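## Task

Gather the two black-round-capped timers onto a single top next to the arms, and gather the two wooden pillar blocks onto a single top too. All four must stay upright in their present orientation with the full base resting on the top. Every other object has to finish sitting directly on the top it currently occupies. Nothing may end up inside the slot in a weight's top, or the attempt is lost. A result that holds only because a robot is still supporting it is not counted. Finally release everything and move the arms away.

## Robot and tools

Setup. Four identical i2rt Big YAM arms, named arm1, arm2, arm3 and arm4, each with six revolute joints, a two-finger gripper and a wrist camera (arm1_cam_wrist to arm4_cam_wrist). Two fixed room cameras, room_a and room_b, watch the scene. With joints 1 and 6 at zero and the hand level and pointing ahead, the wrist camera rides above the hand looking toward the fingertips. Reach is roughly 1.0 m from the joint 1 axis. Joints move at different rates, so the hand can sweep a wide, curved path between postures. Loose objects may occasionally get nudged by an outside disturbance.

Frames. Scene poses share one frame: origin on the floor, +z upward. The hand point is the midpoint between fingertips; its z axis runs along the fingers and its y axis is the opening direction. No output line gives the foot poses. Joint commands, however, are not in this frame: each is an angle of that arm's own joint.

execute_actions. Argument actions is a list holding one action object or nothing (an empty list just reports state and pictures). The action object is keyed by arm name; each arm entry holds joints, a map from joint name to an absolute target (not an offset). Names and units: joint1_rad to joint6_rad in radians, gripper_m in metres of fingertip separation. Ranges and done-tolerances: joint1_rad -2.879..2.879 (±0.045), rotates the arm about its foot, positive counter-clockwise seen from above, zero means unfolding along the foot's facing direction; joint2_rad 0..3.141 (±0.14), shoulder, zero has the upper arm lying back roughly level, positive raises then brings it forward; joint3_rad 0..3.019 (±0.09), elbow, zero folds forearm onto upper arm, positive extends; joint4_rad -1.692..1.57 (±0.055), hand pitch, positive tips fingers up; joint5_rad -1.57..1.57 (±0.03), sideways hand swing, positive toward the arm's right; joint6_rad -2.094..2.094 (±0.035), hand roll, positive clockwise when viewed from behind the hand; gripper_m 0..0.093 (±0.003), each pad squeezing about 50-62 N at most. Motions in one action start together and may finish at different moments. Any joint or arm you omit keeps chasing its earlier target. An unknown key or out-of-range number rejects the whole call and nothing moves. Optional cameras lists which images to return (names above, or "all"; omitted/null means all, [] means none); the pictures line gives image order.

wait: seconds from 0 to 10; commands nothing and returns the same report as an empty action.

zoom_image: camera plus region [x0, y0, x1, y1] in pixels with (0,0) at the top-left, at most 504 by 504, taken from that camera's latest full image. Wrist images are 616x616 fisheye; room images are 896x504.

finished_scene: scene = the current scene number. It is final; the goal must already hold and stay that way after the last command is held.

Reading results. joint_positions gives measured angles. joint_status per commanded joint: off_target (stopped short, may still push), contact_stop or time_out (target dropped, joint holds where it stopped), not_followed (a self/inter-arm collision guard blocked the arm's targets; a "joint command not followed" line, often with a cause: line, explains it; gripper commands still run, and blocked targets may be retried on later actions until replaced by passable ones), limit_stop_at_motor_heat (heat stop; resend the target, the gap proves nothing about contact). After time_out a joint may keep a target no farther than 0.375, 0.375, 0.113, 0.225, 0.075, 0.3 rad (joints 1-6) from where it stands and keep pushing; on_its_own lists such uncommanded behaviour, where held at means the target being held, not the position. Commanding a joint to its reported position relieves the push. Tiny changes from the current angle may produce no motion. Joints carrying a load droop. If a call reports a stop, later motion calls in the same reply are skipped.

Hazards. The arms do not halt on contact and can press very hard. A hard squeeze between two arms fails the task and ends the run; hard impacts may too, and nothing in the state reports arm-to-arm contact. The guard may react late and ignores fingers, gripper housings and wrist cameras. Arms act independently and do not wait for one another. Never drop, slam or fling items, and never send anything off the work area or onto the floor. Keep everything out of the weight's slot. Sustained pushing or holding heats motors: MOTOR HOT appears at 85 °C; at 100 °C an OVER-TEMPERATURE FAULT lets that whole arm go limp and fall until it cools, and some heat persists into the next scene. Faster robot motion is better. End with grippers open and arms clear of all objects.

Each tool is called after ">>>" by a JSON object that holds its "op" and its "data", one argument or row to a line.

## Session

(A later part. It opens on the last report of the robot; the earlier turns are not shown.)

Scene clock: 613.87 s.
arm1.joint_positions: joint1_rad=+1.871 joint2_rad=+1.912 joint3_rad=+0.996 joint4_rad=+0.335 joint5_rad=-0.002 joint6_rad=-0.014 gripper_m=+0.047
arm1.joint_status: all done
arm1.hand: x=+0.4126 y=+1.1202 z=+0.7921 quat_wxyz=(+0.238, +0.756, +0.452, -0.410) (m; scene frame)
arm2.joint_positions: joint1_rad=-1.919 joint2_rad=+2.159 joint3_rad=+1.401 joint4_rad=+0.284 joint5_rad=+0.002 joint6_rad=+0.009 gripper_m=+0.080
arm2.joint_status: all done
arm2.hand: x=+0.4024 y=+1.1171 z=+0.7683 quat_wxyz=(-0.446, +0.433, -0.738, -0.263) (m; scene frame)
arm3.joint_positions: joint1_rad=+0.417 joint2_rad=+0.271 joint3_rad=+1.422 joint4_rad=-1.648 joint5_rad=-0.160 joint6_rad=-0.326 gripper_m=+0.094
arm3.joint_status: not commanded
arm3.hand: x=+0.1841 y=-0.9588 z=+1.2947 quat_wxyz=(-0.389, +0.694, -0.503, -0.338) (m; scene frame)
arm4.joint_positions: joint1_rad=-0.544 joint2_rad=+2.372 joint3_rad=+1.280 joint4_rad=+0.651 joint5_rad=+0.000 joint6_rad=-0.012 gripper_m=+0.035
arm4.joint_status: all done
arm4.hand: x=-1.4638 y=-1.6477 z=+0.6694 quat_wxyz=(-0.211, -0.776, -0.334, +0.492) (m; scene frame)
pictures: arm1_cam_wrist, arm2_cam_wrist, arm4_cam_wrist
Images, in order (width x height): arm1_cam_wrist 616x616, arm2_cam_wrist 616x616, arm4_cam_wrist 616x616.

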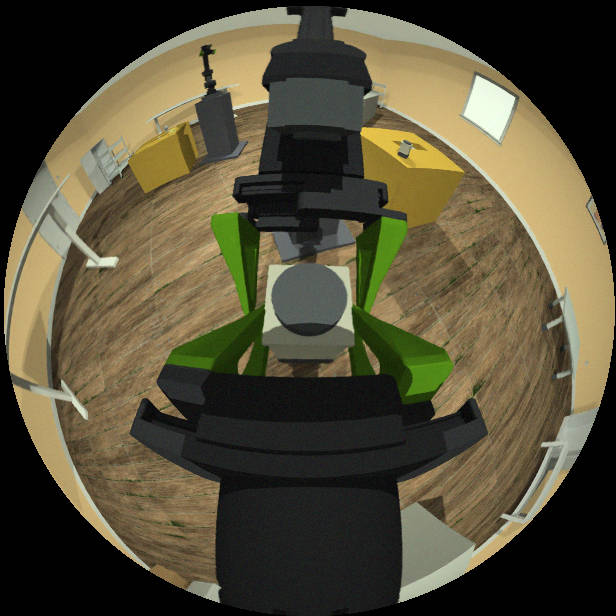

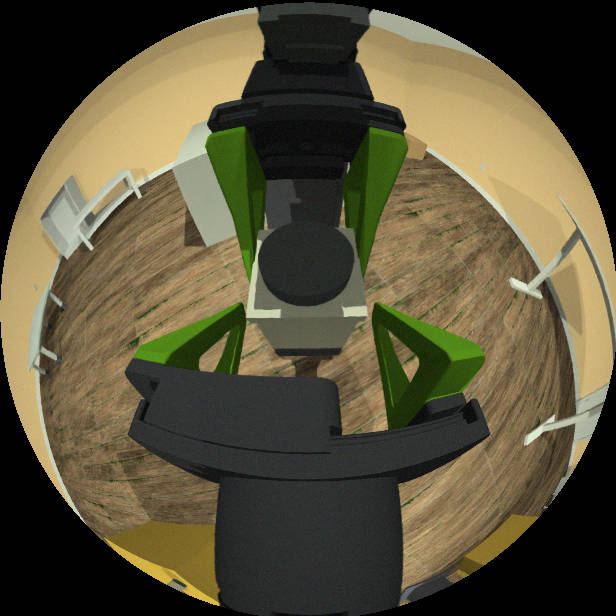

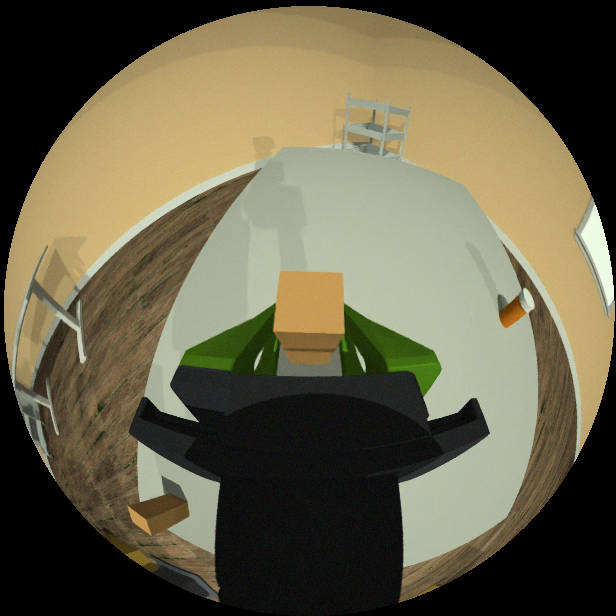

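>>> {"op": "zoom_image", "data": {
  "camera": "arm2_cam_wrist",
  "region": [210, 190, 410, 390]
}}

>>> {"op": "zoom_image", "data": {
  "camera": "arm4_cam_wrist",
  "region": [110, 450, 230, 570]
}}

>>> {"op": "zoom_image", "data": {
  "camera": "arm4_cam_wrist",
  "region": [240, 120, 560, 360]
}}

Region (210, 190, 410, 390) of arm2_cam_wrist's 616x616 image, scaled by 2.520, with more detail than that image has.

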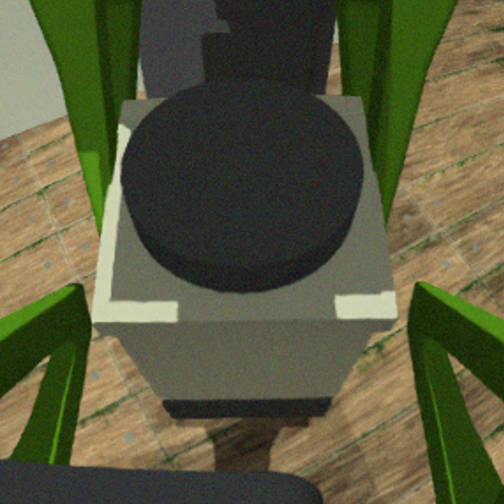

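Region (110, 450, 230, 570) of arm4_cam_wrist's 616x616 image, scaled by 4.200, with more detail than that image has.

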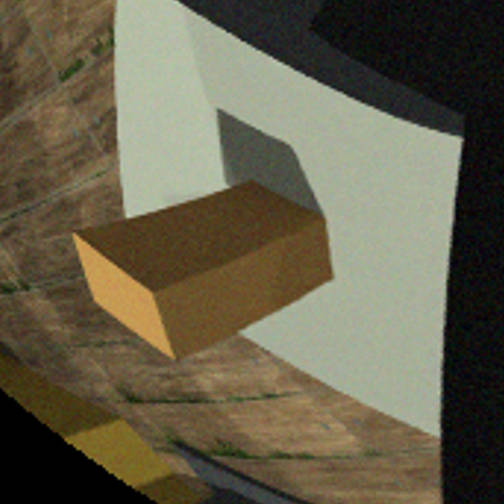

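Region (240, 120, 560, 360) of arm4_cam_wrist's 616x616 image, scaled by 1.575, with more detail than that image has; it fills the top 378 rows of this view, and the rest is white.

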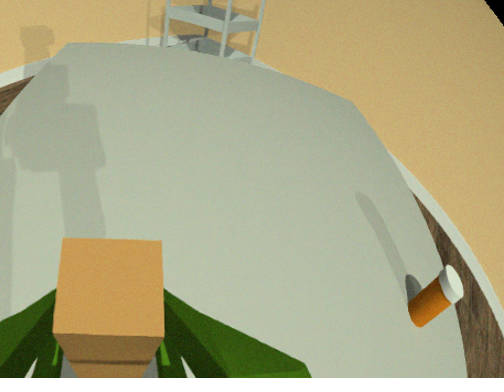

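>>> {"op": "execute_actions", "data": {
  "actions": [
    {"arm1": {"joints": {"joint4_rad": 0.372}}, "arm2": {"joints": {"joint4_rad": 0.225, "gripper_m": 0.062}}, "arm4": {"joints": {"joint2_rad": 2.41}}}
  ],
  "cameras": ["arm1_cam_wrist", "arm2_cam_wrist", "arm4_cam_wrist"]
}}

Scene clock: 655.53 s.
arm1.joint_positions: joint1_rad=+1.871 joint2_rad=+1.912 joint3_rad=+0.996 joint4_rad=+0.340 joint5_rad=-0.002 joint6_rad=-0.014 gripper_m=+0.047
arm1.joint_status: all done
arm1.hand: x=+0.4123 y=+1.1196 z=+0.7931 quat_wxyz=(+0.239, +0.755, +0.452, -0.412) (m; scene frame)
arm2.joint_positions: joint1_rad=-1.919 joint2_rad=+2.159 joint3_rad=+1.400 joint4_rad=+0.240 joint5_rad=+0.002 joint6_rad=+0.009 gripper_m=+0.062
arm2.joint_status: all done
arm2.hand: x=+0.3997 y=+1.1121 z=+0.7582 quat_wxyz=(-0.429, +0.438, -0.748, -0.253) (m; scene frame)
arm3.joint_positions: joint1_rad=+0.417 joint2_rad=+0.271 joint3_rad=+1.422 joint4_rad=-1.648 joint5_rad=-0.160 joint6_rad=-0.326 gripper_m=+0.094
arm3.joint_status: not commanded
arm3.hand: x=+0.1841 y=-0.9588 z=+1.2947 quat_wxyz=(-0.389, +0.694, -0.503, -0.338) (m; scene frame)
arm4.joint_positions: joint1_rad=-0.544 joint2_rad=+2.424 joint3_rad=+1.280 joint4_rad=+0.654 joint5_rad=+0.000 joint6_rad=-0.012 gripper_m=+0.035
arm4.joint_status: all done
arm4.hand: x=-1.4551 y=-1.6390 z=+0.6335 quat_wxyz=(-0.203, -0.787, -0.339, +0.473) (m; scene frame)
pictures: arm1_cam_wrist, arm2_cam_wrist, arm4_cam_wrist
Images, in order (width x height): arm1_cam_wrist 616x616, arm2_cam_wrist 616x616, arm4_cam_wrist 616x616.

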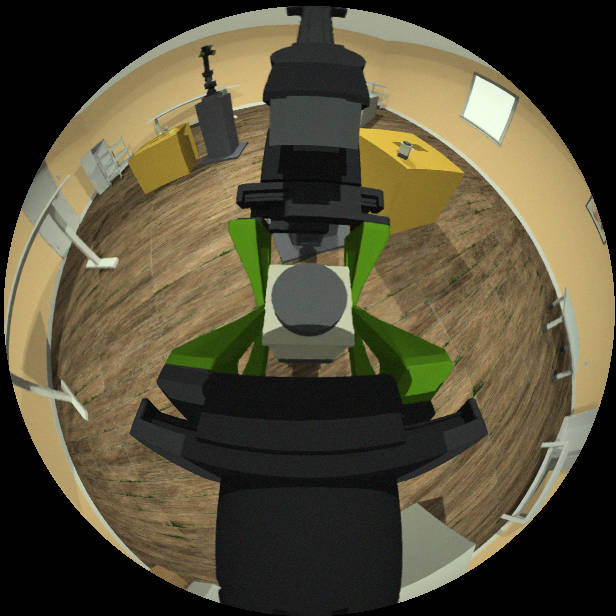

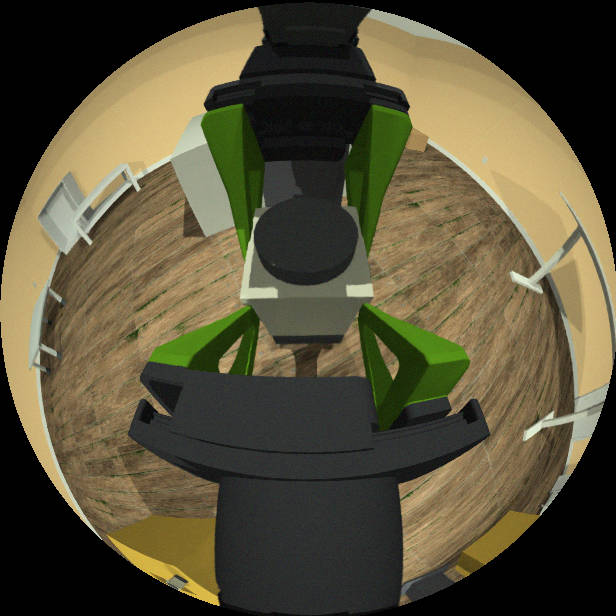

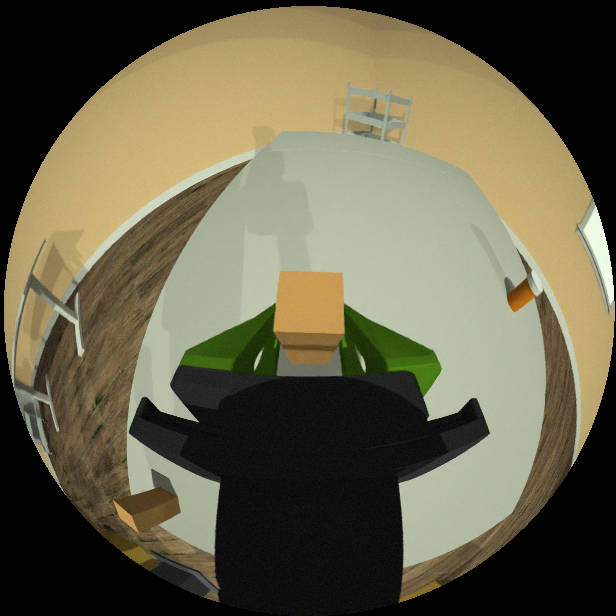

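>>> {"op": "execute_actions", "data": {
  "actions": [
    {"arm2": {"joints": {"gripper_m": 0.028}}, "arm4": {"joints": {"joint2_rad": 2.435}}}
  ],
  "cameras": ["arm1_cam_wrist", "arm2_cam_wrist", "arm4_cam_wrist", "room_b"]
}}

Scene clock: 662.17 s.
arm1.joint_positions: joint1_rad=+1.871 joint2_rad=+1.912 joint3_rad=+0.996 joint4_rad=+0.341 joint5_rad=-0.002 joint6_rad=-0.013 gripper_m=+0.047
arm1.joint_status: not commanded
arm1.hand: x=+0.4122 y=+1.1195 z=+0.7932 quat_wxyz=(+0.239, +0.755, +0.451, -0.412) (m; scene frame)
arm2.joint_positions: joint1_rad=-1.918 joint2_rad=+2.159 joint3_rad=+1.400 joint4_rad=+0.240 joint5_rad=+0.000 joint6_rad=+0.009 gripper_m=+0.044
arm2.joint_status: gripper_m off_target (ended at +0.044, target +0.028)
arm2.hand: x=+0.3992 y=+1.1123 z=+0.7581 quat_wxyz=(-0.429, +0.439, -0.748, -0.253) (m; scene frame)
arm3.joint_positions: joint1_rad=+0.417 joint2_rad=+0.271 joint3_rad=+1.422 joint4_rad=-1.648 joint5_rad=-0.160 joint6_rad=-0.326 gripper_m=+0.094
arm3.joint_status: not commanded
arm3.hand: x=+0.1841 y=-0.9588 z=+1.2947 quat_wxyz=(-0.389, +0.694, -0.503, -0.338) (m; scene frame)
arm4.joint_positions: joint1_rad=-0.544 joint2_rad=+2.439 joint3_rad=+1.280 joint4_rad=+0.654 joint5_rad=+0.000 joint6_rad=-0.012 gripper_m=+0.035
arm4.joint_status: all done
arm4.hand: x=-1.4521 y=-1.6360 z=+0.6225 quat_wxyz=(-0.201, -0.791, -0.341, +0.467) (m; scene frame)
pictures: arm1_cam_wrist, arm2_cam_wrist, arm4_cam_wrist, room_b
Images, in order (width x height): arm1_cam_wrist 616x616, arm2_cam_wrist 616x616, arm4_cam_wrist 616x616, room_b 896x504.

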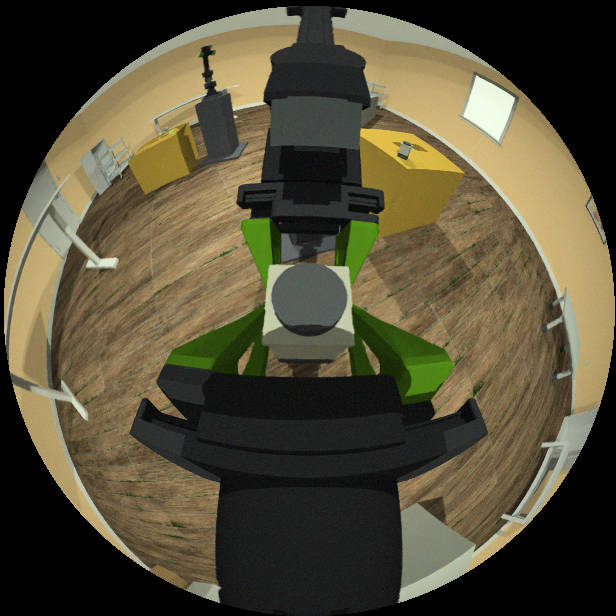

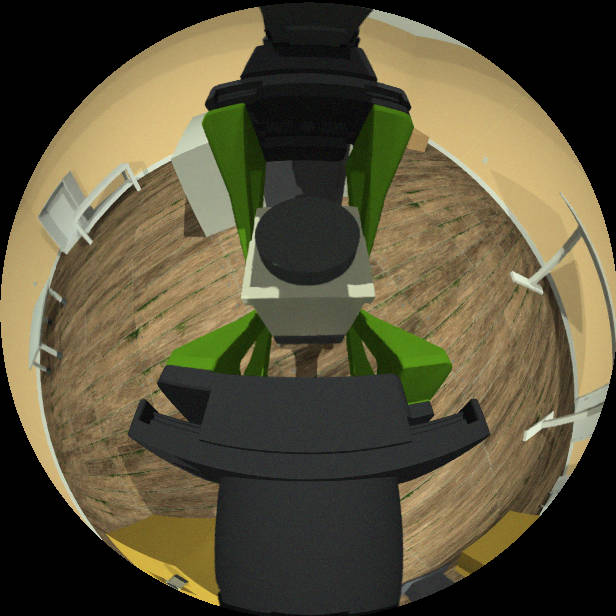

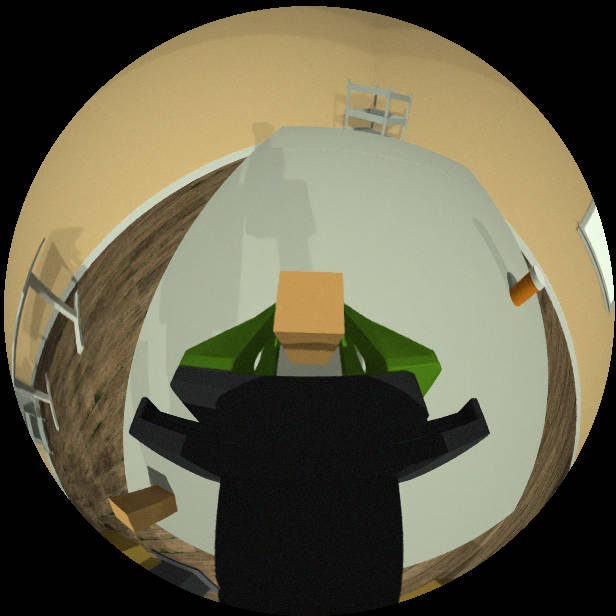

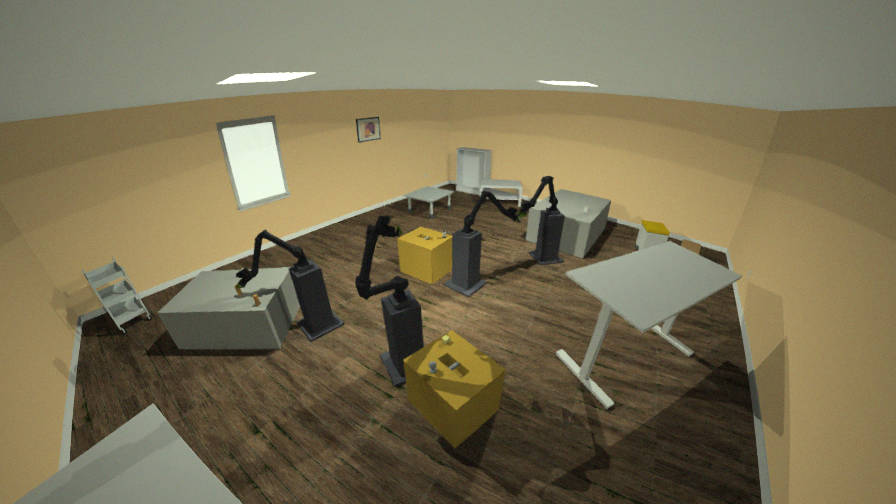

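>>> {"op": "execute_actions", "data": {
  "actions": [
    {"arm1": {"joints": {"joint3_rad": 0.87, "gripper_m": 0.078}}, "arm4": {"joints": {"joint2_rad": 2.46}}}
  ],
  "cameras": ["arm1_cam_wrist", "arm2_cam_wrist", "arm4_cam_wrist"]
}}

Scene clock: 677.93 s.
arm1.joint_positions: joint1_rad=+1.871 joint2_rad=+1.909 joint3_rad=+0.868 joint4_rad=+0.357 joint5_rad=-0.002 joint6_rad=-0.013 gripper_m=+0.078
arm1.joint_status: all done
arm1.hand: x=+0.4396 y=+1.1688 z=+0.7459 quat_wxyz=(+0.215, +0.776, +0.464, -0.370) (m; scene frame)
arm2.joint_positions: joint1_rad=-1.918 joint2_rad=+2.159 joint3_rad=+1.394 joint4_rad=+0.234 joint5_rad=+0.000 joint6_rad=+0.009 gripper_m=+0.044
arm2.joint_status: not commanded
arm2.hand: x=+0.3979 y=+1.1098 z=+0.7543 quat_wxyz=(-0.425, +0.440, -0.750, -0.251) (m; scene frame)
arm3.joint_positions: joint1_rad=+0.417 joint2_rad=+0.271 joint3_rad=+1.422 joint4_rad=-1.648 joint5_rad=-0.160 joint6_rad=-0.326 gripper_m=+0.094
arm3.joint_status: not commanded
arm3.hand: x=+0.1841 y=-0.9588 z=+1.2947 quat_wxyz=(-0.389, +0.694, -0.503, -0.338) (m; scene frame)
arm4.joint_positions: joint1_rad=-0.544 joint2_rad=+2.467 joint3_rad=+1.280 joint4_rad=+0.655 joint5_rad=+0.000 joint6_rad=-0.012 gripper_m=+0.035
arm4.joint_status: all done
arm4.hand: x=-1.4466 y=-1.6305 z=+0.6036 quat_wxyz=(-0.196, -0.797, -0.344, +0.456) (m; scene frame)
pictures: arm1_cam_wrist, arm2_cam_wrist, arm4_cam_wrist
Images, in order (width x height): arm1_cam_wrist 616x616, arm2_cam_wrist 616x616, arm4_cam_wrist 616x616.

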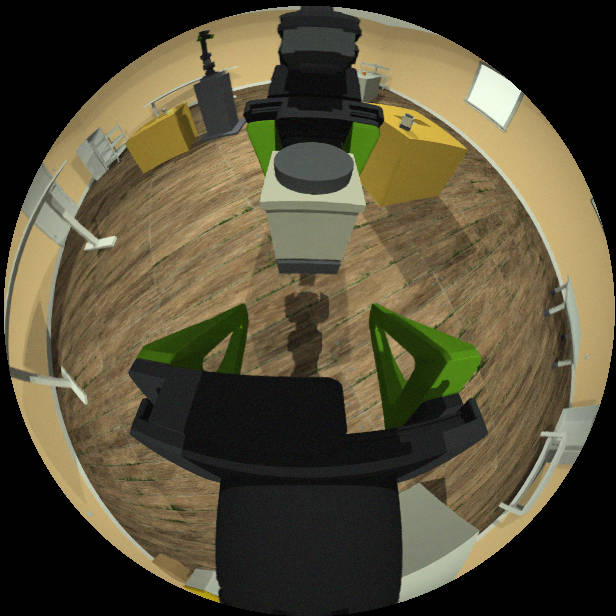

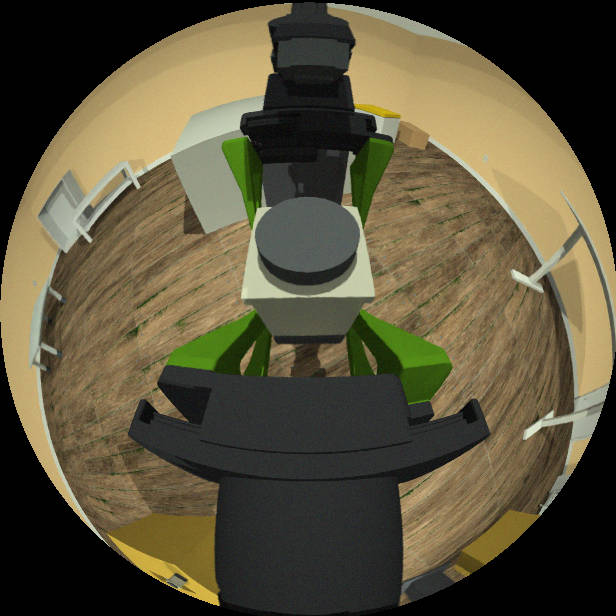

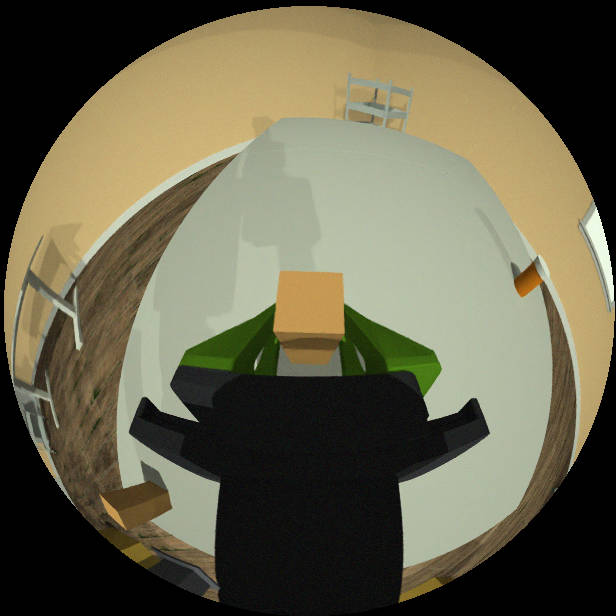

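>>> {"op": "zoom_image", "data": {
  "camera": "arm4_cam_wrist",
  "region": [80, 440, 200, 560]
}}

>>> {"op": "zoom_image", "data": {
  "camera": "arm4_cam_wrist",
  "region": [240, 90, 580, 390]
}}

Region (80, 440, 200, 560) of arm4_cam_wrist's 616x616 image, scaled by 4.200, with more detail than that image has.

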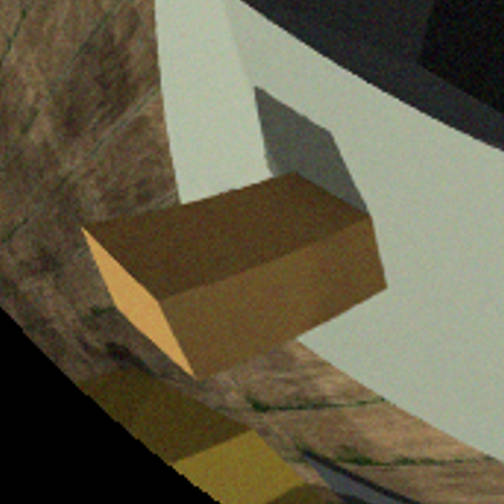

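Region (240, 90, 580, 390) of arm4_cam_wrist's 616x616 image, scaled by 1.482, with more detail than that image has; it fills the top 445 rows of this view, and the rest is white.

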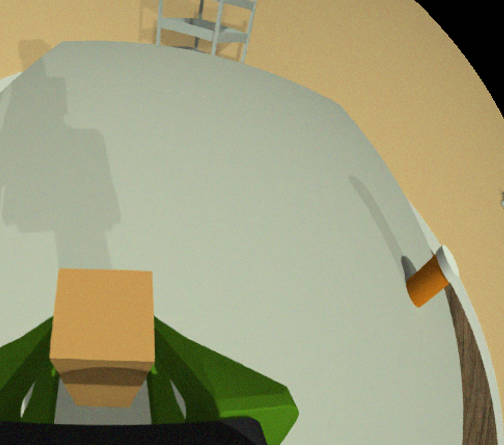

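>>> {"op": "execute_actions", "data": {
  "actions": [
    {"arm1": {"joints": {"joint3_rad": 0.6}}, "arm2": {"joints": {"joint1_rad": -0.065, "joint2_rad": 2.47, "joint4_rad": 0.67}}, "arm4": {"joints": {"joint2_rad": 2.478}}}
  ],
  "cameras": ["arm2_cam_wrist", "arm4_cam_wrist", "room_a"]
}}

Scene clock: 712.47 s.
arm1.joint_positions: joint1_rad=+1.871 joint2_rad=+1.909 joint3_rad=+0.599 joint4_rad=+0.359 joint5_rad=-0.002 joint6_rad=-0.013 gripper_m=+0.078
arm1.joint_status: all done
arm1.hand: x=+0.5088 y=+1.2935 z=+0.6620 quat_wxyz=(+0.153, +0.818, +0.489, -0.263) (m; scene frame)
arm2.joint_positions: joint1_rad=-0.059 joint2_rad=+2.451 joint3_rad=+1.396 joint4_rad=+0.653 joint5_rad=-0.001 joint6_rad=+0.009 gripper_m=+0.044
arm2.joint_status: all done
arm2.hand: x=-0.7306 y=+0.5940 z=+0.6299 quat_wxyz=(-0.052, +0.830, -0.096, -0.548) (m; scene frame)
arm3.joint_positions: joint1_rad=+0.417 joint2_rad=+0.271 joint3_rad=+1.422 joint4_rad=-1.648 joint5_rad=-0.160 joint6_rad=-0.326 gripper_m=+0.094
arm3.joint_status: not commanded
arm3.hand: x=+0.1841 y=-0.9588 z=+1.2947 quat_wxyz=(-0.389, +0.694, -0.503, -0.338) (m; scene frame)
arm4.joint_positions: joint1_rad=-0.544 joint2_rad=+2.468 joint3_rad=+1.280 joint4_rad=+0.657 joint5_rad=+0.000 joint6_rad=-0.012 gripper_m=+0.035
arm4.joint_status: all done
arm4.hand: x=-1.4464 y=-1.6304 z=+0.6029 quat_wxyz=(-0.196, -0.797, -0.344, +0.457) (m; scene frame)
pictures: arm2_cam_wrist, arm4_cam_wrist, room_a
Images, in order (width x height): arm2_cam_wrist 616x616, arm4_cam_wrist 616x616, room_a 896x504.

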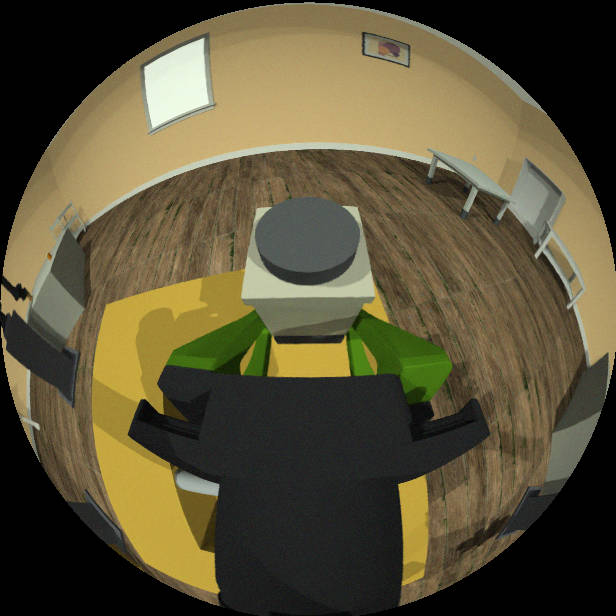

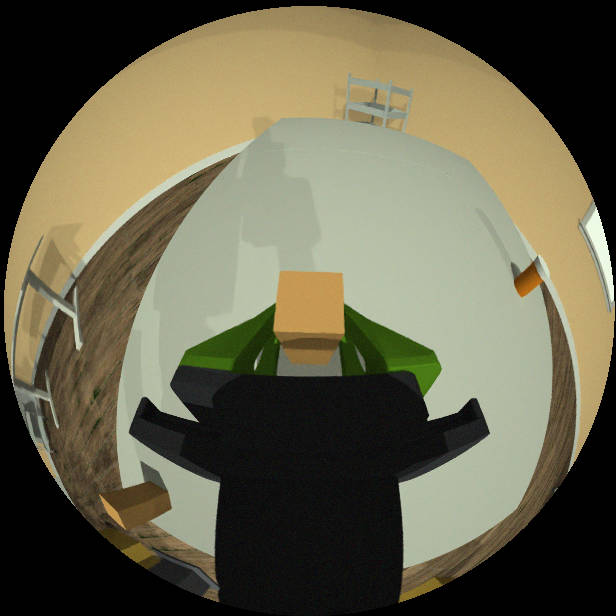

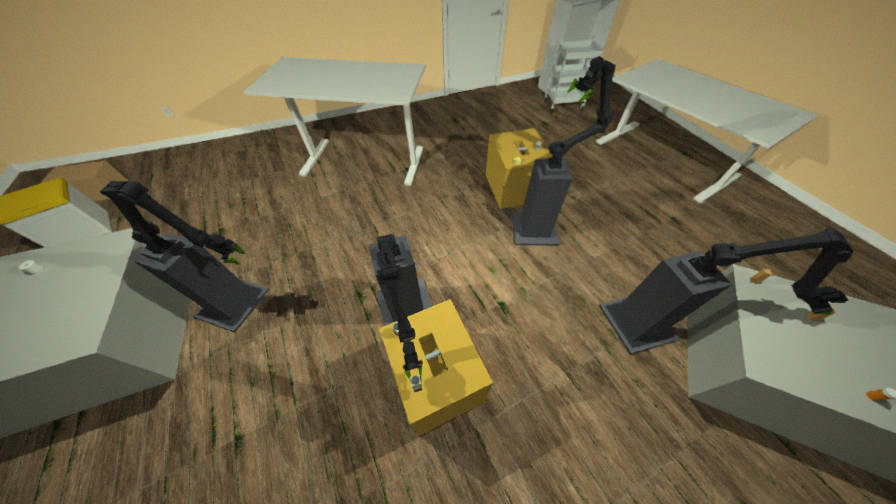

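>>> {"op": "execute_actions", "data": {
  "actions": [
    {"arm2": {"joints": {"joint2_rad": 2.562}}, "arm4": {"joints": {"joint2_rad": 2.468, "gripper_m": 0.075}}}
  ],
  "cameras": ["arm2_cam_wrist", "arm4_cam_wrist"]
}}

Scene clock: 721.17 s.
arm1.joint_positions: joint1_rad=+1.871 joint2_rad=+1.909 joint3_rad=+0.599 joint4_rad=+0.359 joint5_rad=-0.002 joint6_rad=-0.013 gripper_m=+0.078
arm1.joint_status: not commanded
arm1.hand: x=+0.5088 y=+1.2935 z=+0.6620 quat_wxyz=(+0.153, +0.818, +0.489, -0.263) (m; scene frame)
arm2.joint_positions: joint1_rad=-0.059 joint2_rad=+2.559 joint3_rad=+1.391 joint4_rad=+0.664 joint5_rad=-0.001 joint6_rad=+0.009 gripper_m=+0.044
arm2.joint_status: all done
arm2.hand: x=-0.7004 y=+0.5867 z=+0.5517 quat_wxyz=(-0.048, +0.856, -0.098, -0.505) (m; scene frame)
arm3.joint_positions: joint1_rad=+0.417 joint2_rad=+0.271 joint3_rad=+1.422 joint4_rad=-1.648 joint5_rad=-0.160 joint6_rad=-0.326 gripper_m=+0.094
arm3.joint_status: not commanded
arm3.hand: x=+0.1841 y=-0.9588 z=+1.2947 quat_wxyz=(-0.389, +0.694, -0.503, -0.338) (m; scene frame)
arm4.joint_positions: joint1_rad=-0.544 joint2_rad=+2.468 joint3_rad=+1.280 joint4_rad=+0.657 joint5_rad=+0.000 joint6_rad=-0.012 gripper_m=+0.075
arm4.joint_status: all done
arm4.hand: x=-1.4464 y=-1.6304 z=+0.6029 quat_wxyz=(-0.196, -0.797, -0.344, +0.457) (m; scene frame)
pictures: arm2_cam_wrist, arm4_cam_wrist
Images, in order (width x height): arm2_cam_wrist 616x616, arm4_cam_wrist 616x616.

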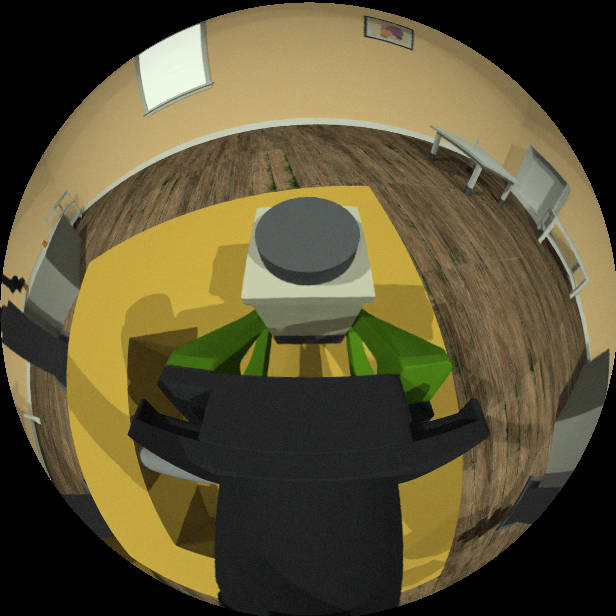

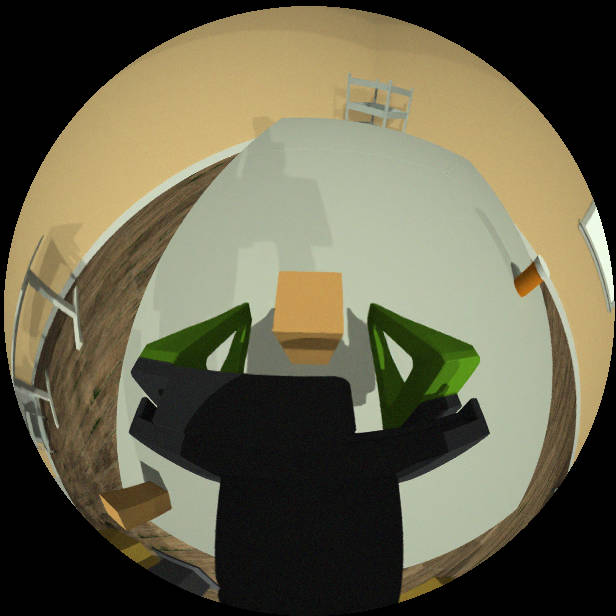

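>>> {"op": "execute_actions", "data": {
  "actions": [
    {"arm2": {"joints": {"joint4_rad": 0.625}}, "arm4": {"joints": {"joint2_rad": 2.25}}}
  ],
  "cameras": ["arm2_cam_wrist", "arm4_cam_wrist"]
}}

Scene clock: 726.87 s.
arm1.joint_positions: joint1_rad=+1.871 joint2_rad=+1.909 joint3_rad=+0.599 joint4_rad=+0.359 joint5_rad=-0.002 joint6_rad=-0.013 gripper_m=+0.078
arm1.joint_status: not commanded
arm1.hand: x=+0.5088 y=+1.2935 z=+0.6620 quat_wxyz=(+0.153, +0.818, +0.489, -0.263) (m; scene frame)
arm2.joint_positions: joint1_rad=-0.059 joint2_rad=+2.554 joint3_rad=+1.391 joint4_rad=+0.644 joint5_rad=-0.001 joint6_rad=+0.009 gripper_m=+0.044
arm2.joint_status: all done
arm2.hand: x=-0.6996 y=+0.5865 z=+0.5509 quat_wxyz=(-0.047, +0.860, -0.099, -0.499) (m; scene frame)
arm3.joint_positions: joint1_rad=+0.417 joint2_rad=+0.271 joint3_rad=+1.422 joint4_rad=-1.648 joint5_rad=-0.160 joint6_rad=-0.326 gripper_m=+0.094
arm3.joint_status: not commanded
arm3.hand: x=+0.1841 y=-0.9588 z=+1.2947 quat_wxyz=(-0.389, +0.694, -0.503, -0.338) (m; scene frame)
arm4.joint_positions: joint1_rad=-0.544 joint2_rad=+2.252 joint3_rad=+1.287 joint4_rad=+0.670 joint5_rad=+0.000 joint6_rad=-0.012 gripper_m=+0.075
arm4.joint_status: all done
arm4.hand: x=-1.4826 y=-1.6661 z=+0.7646 quat_wxyz=(-0.234, -0.738, -0.318, +0.548) (m; scene frame)
pictures: arm2_cam_wrist, arm4_cam_wrist
Images, in order (width x height): arm2_cam_wrist 616x616, arm4_cam_wrist 616x616.

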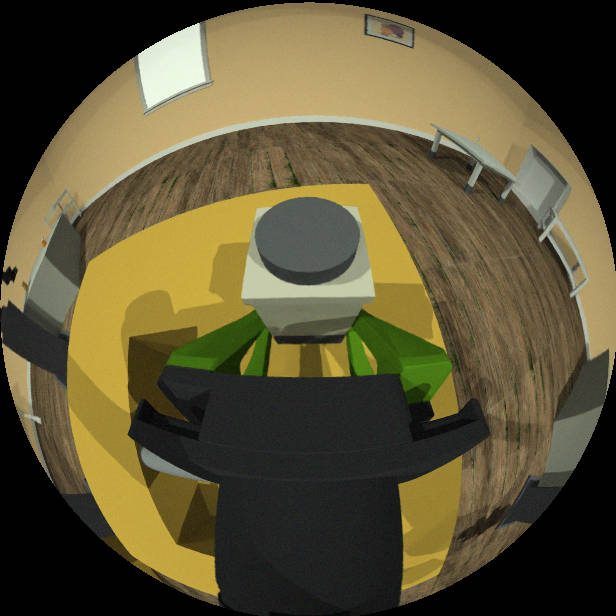

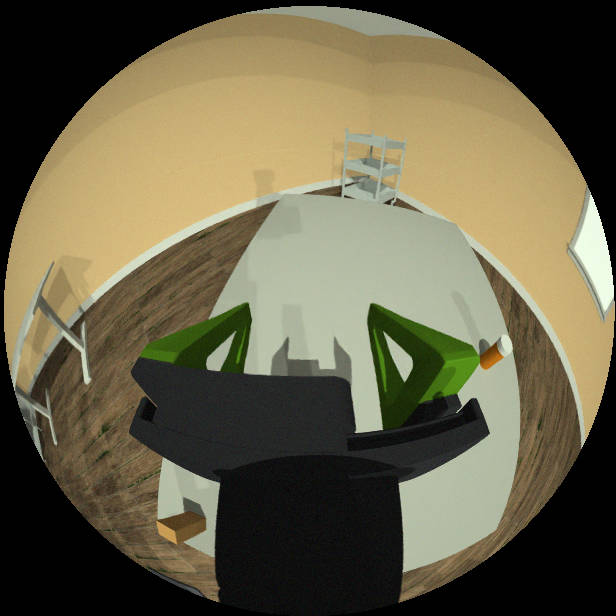

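>>> {"op": "execute_actions", "data": {
  "actions": [
    {"arm2": {"joints": {"joint2_rad": 2.554, "joint4_rad": 0.644, "gripper_m": 0.072}}}
  ],
  "cameras": ["arm2_cam_wrist"]
}}

>>> {"op": "execute_actions", "data": {
  "actions": [
    {"arm2": {"joints": {"joint2_rad": 2.30, "gripper_m": 0.09}}}
  ]
}}

Scene clock: 736.03 s.
arm1.joint_positions: joint1_rad=+1.871 joint2_rad=+1.909 joint3_rad=+0.599 joint4_rad=+0.359 joint5_rad=-0.002 joint6_rad=-0.013 gripper_m=+0.078
arm1.joint_status: not commanded
arm1.hand: x=+0.5088 y=+1.2935 z=+0.6620 quat_wxyz=(+0.153, +0.818, +0.489, -0.263) (m; scene frame)
arm2.joint_positions: joint1_rad=-0.059 joint2_rad=+2.554 joint3_rad=+1.391 joint4_rad=+0.644 joint5_rad=-0.001 joint6_rad=+0.009 gripper_m=+0.072
arm2.joint_status: all done
arm2.hand: x=-0.6998 y=+0.5865 z=+0.5514 quat_wxyz=(-0.047, +0.860, -0.099, -0.499) (m; scene frame)
arm3.joint_positions: joint1_rad=+0.417 joint2_rad=+0.271 joint3_rad=+1.422 joint4_rad=-1.648 joint5_rad=-0.160 joint6_rad=-0.326 gripper_m=+0.094
arm3.joint_status: not commanded
arm3.hand: x=+0.1841 y=-0.9588 z=+1.2947 quat_wxyz=(-0.389, +0.694, -0.503, -0.338) (m; scene frame)
arm4.joint_positions: joint1_rad=-0.544 joint2_rad=+2.252 joint3_rad=+1.287 joint4_rad=+0.670 joint5_rad=+0.000 joint6_rad=-0.012 gripper_m=+0.075
arm4.joint_status: not commanded
arm4.hand: x=-1.4826 y=-1.6661 z=+0.7646 quat_wxyz=(-0.234, -0.738, -0.318, +0.548) (m; scene frame)
pictures: arm2_cam_wrist
Images, in order (width x height): arm2_cam_wrist 616x616.

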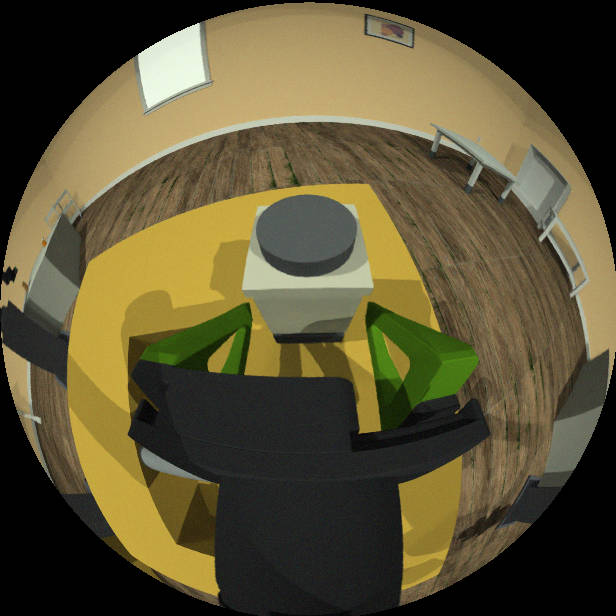

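Scene clock: 737.40 s.
arm1.joint_positions: joint1_rad=+1.871 joint2_rad=+1.909 joint3_rad=+0.599 joint4_rad=+0.359 joint5_rad=-0.002 joint6_rad=-0.013 gripper_m=+0.078
arm1.joint_status: not commanded
arm1.hand: x=+0.5088 y=+1.2935 z=+0.6620 quat_wxyz=(+0.153, +0.818, +0.489, -0.263) (m; scene frame)
arm2.joint_positions: joint1_rad=-0.059 joint2_rad=+2.284 joint3_rad=+1.392 joint4_rad=+0.644 joint5_rad=-0.001 joint6_rad=+0.009 gripper_m=+0.090
arm2.joint_status: all done
arm2.hand: x=-0.7577 y=+0.6011 z=+0.7540 quat_wxyz=(-0.059, +0.785, -0.091, -0.610) (m; scene frame)
arm3.joint_positions: joint1_rad=+0.417 joint2_rad=+0.271 joint3_rad=+1.422 joint4_rad=-1.648 joint5_rad=-0.160 joint6_rad=-0.326 gripper_m=+0.094
arm3.joint_status: not commanded
arm3.hand: x=+0.1841 y=-0.9588 z=+1.2947 quat_wxyz=(-0.389, +0.694, -0.503, -0.338) (m; scene frame)
arm4.joint_positions: joint1_rad=-0.544 joint2_rad=+2.252 joint3_rad=+1.287 joint4_rad=+0.670 joint5_rad=+0.000 joint6_rad=-0.012 gripper_m=+0.075
arm4.joint_status: not commanded
arm4.hand: x=-1.4826 y=-1.6661 z=+0.7646 quat_wxyz=(-0.234, -0.738, -0.318, +0.548) (m; scene frame)
pictures: arm1_cam_wrist, arm2_cam_wrist, arm3_cam_wrist, arm4_cam_wrist, room_a, room_b
Images, in order (width x height): arm1_cam_wrist 616x616, arm2_cam_wrist 616x616, arm3_cam_wrist 616x616, arm4_cam_wrist 616x616, room_a 896x504, room_b 896x504.

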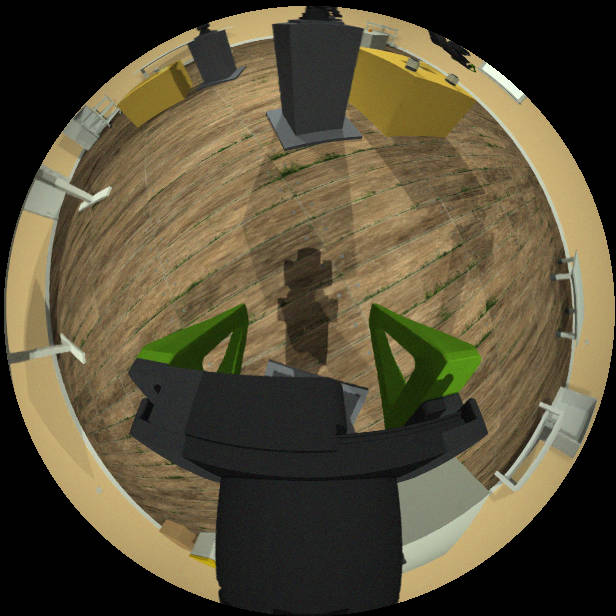

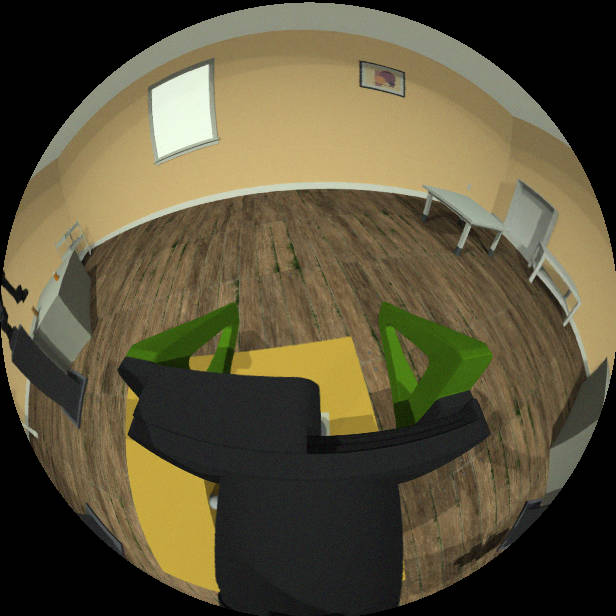

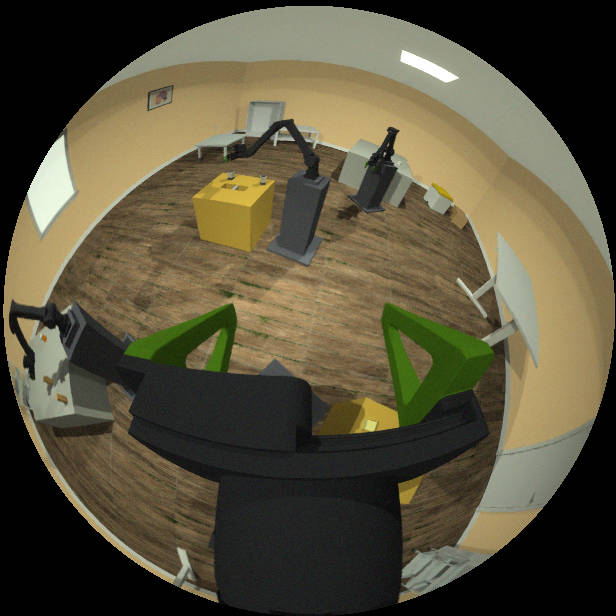

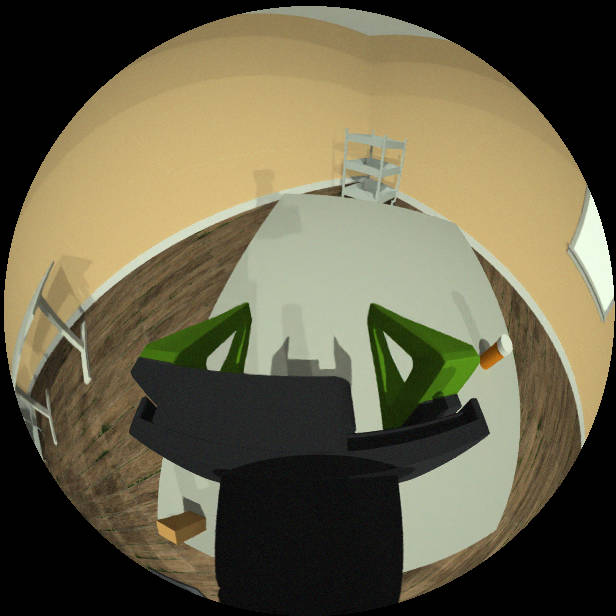

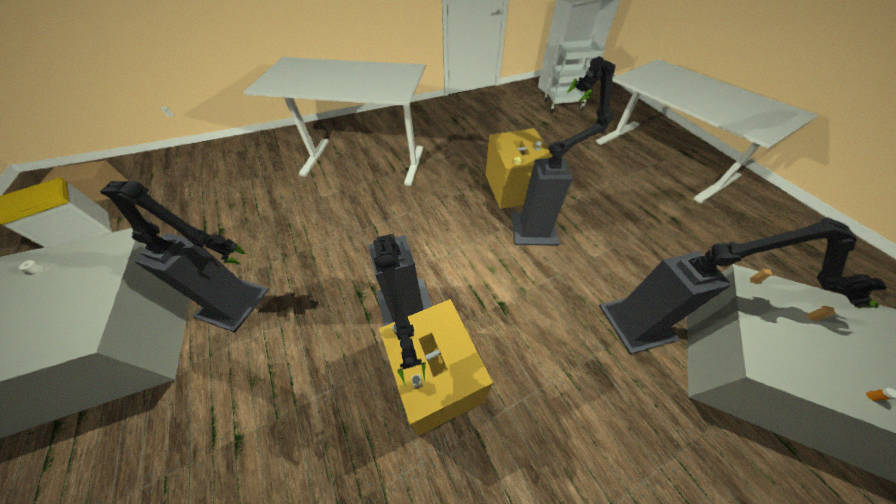

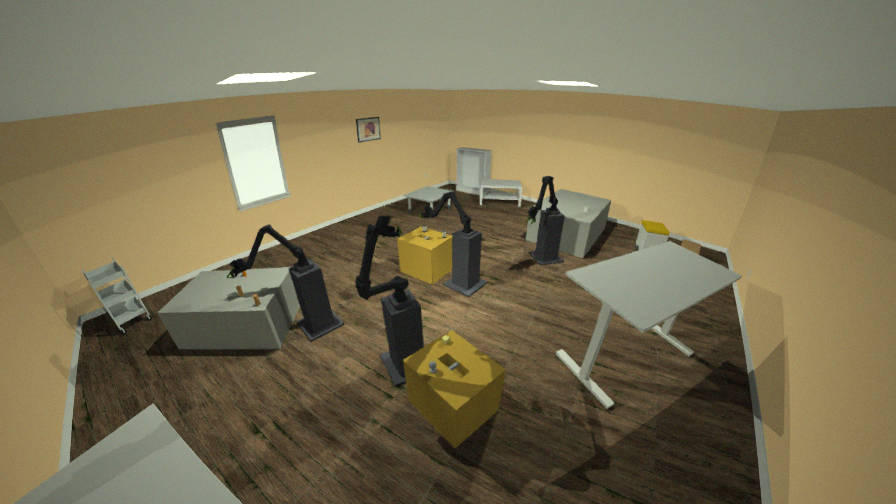

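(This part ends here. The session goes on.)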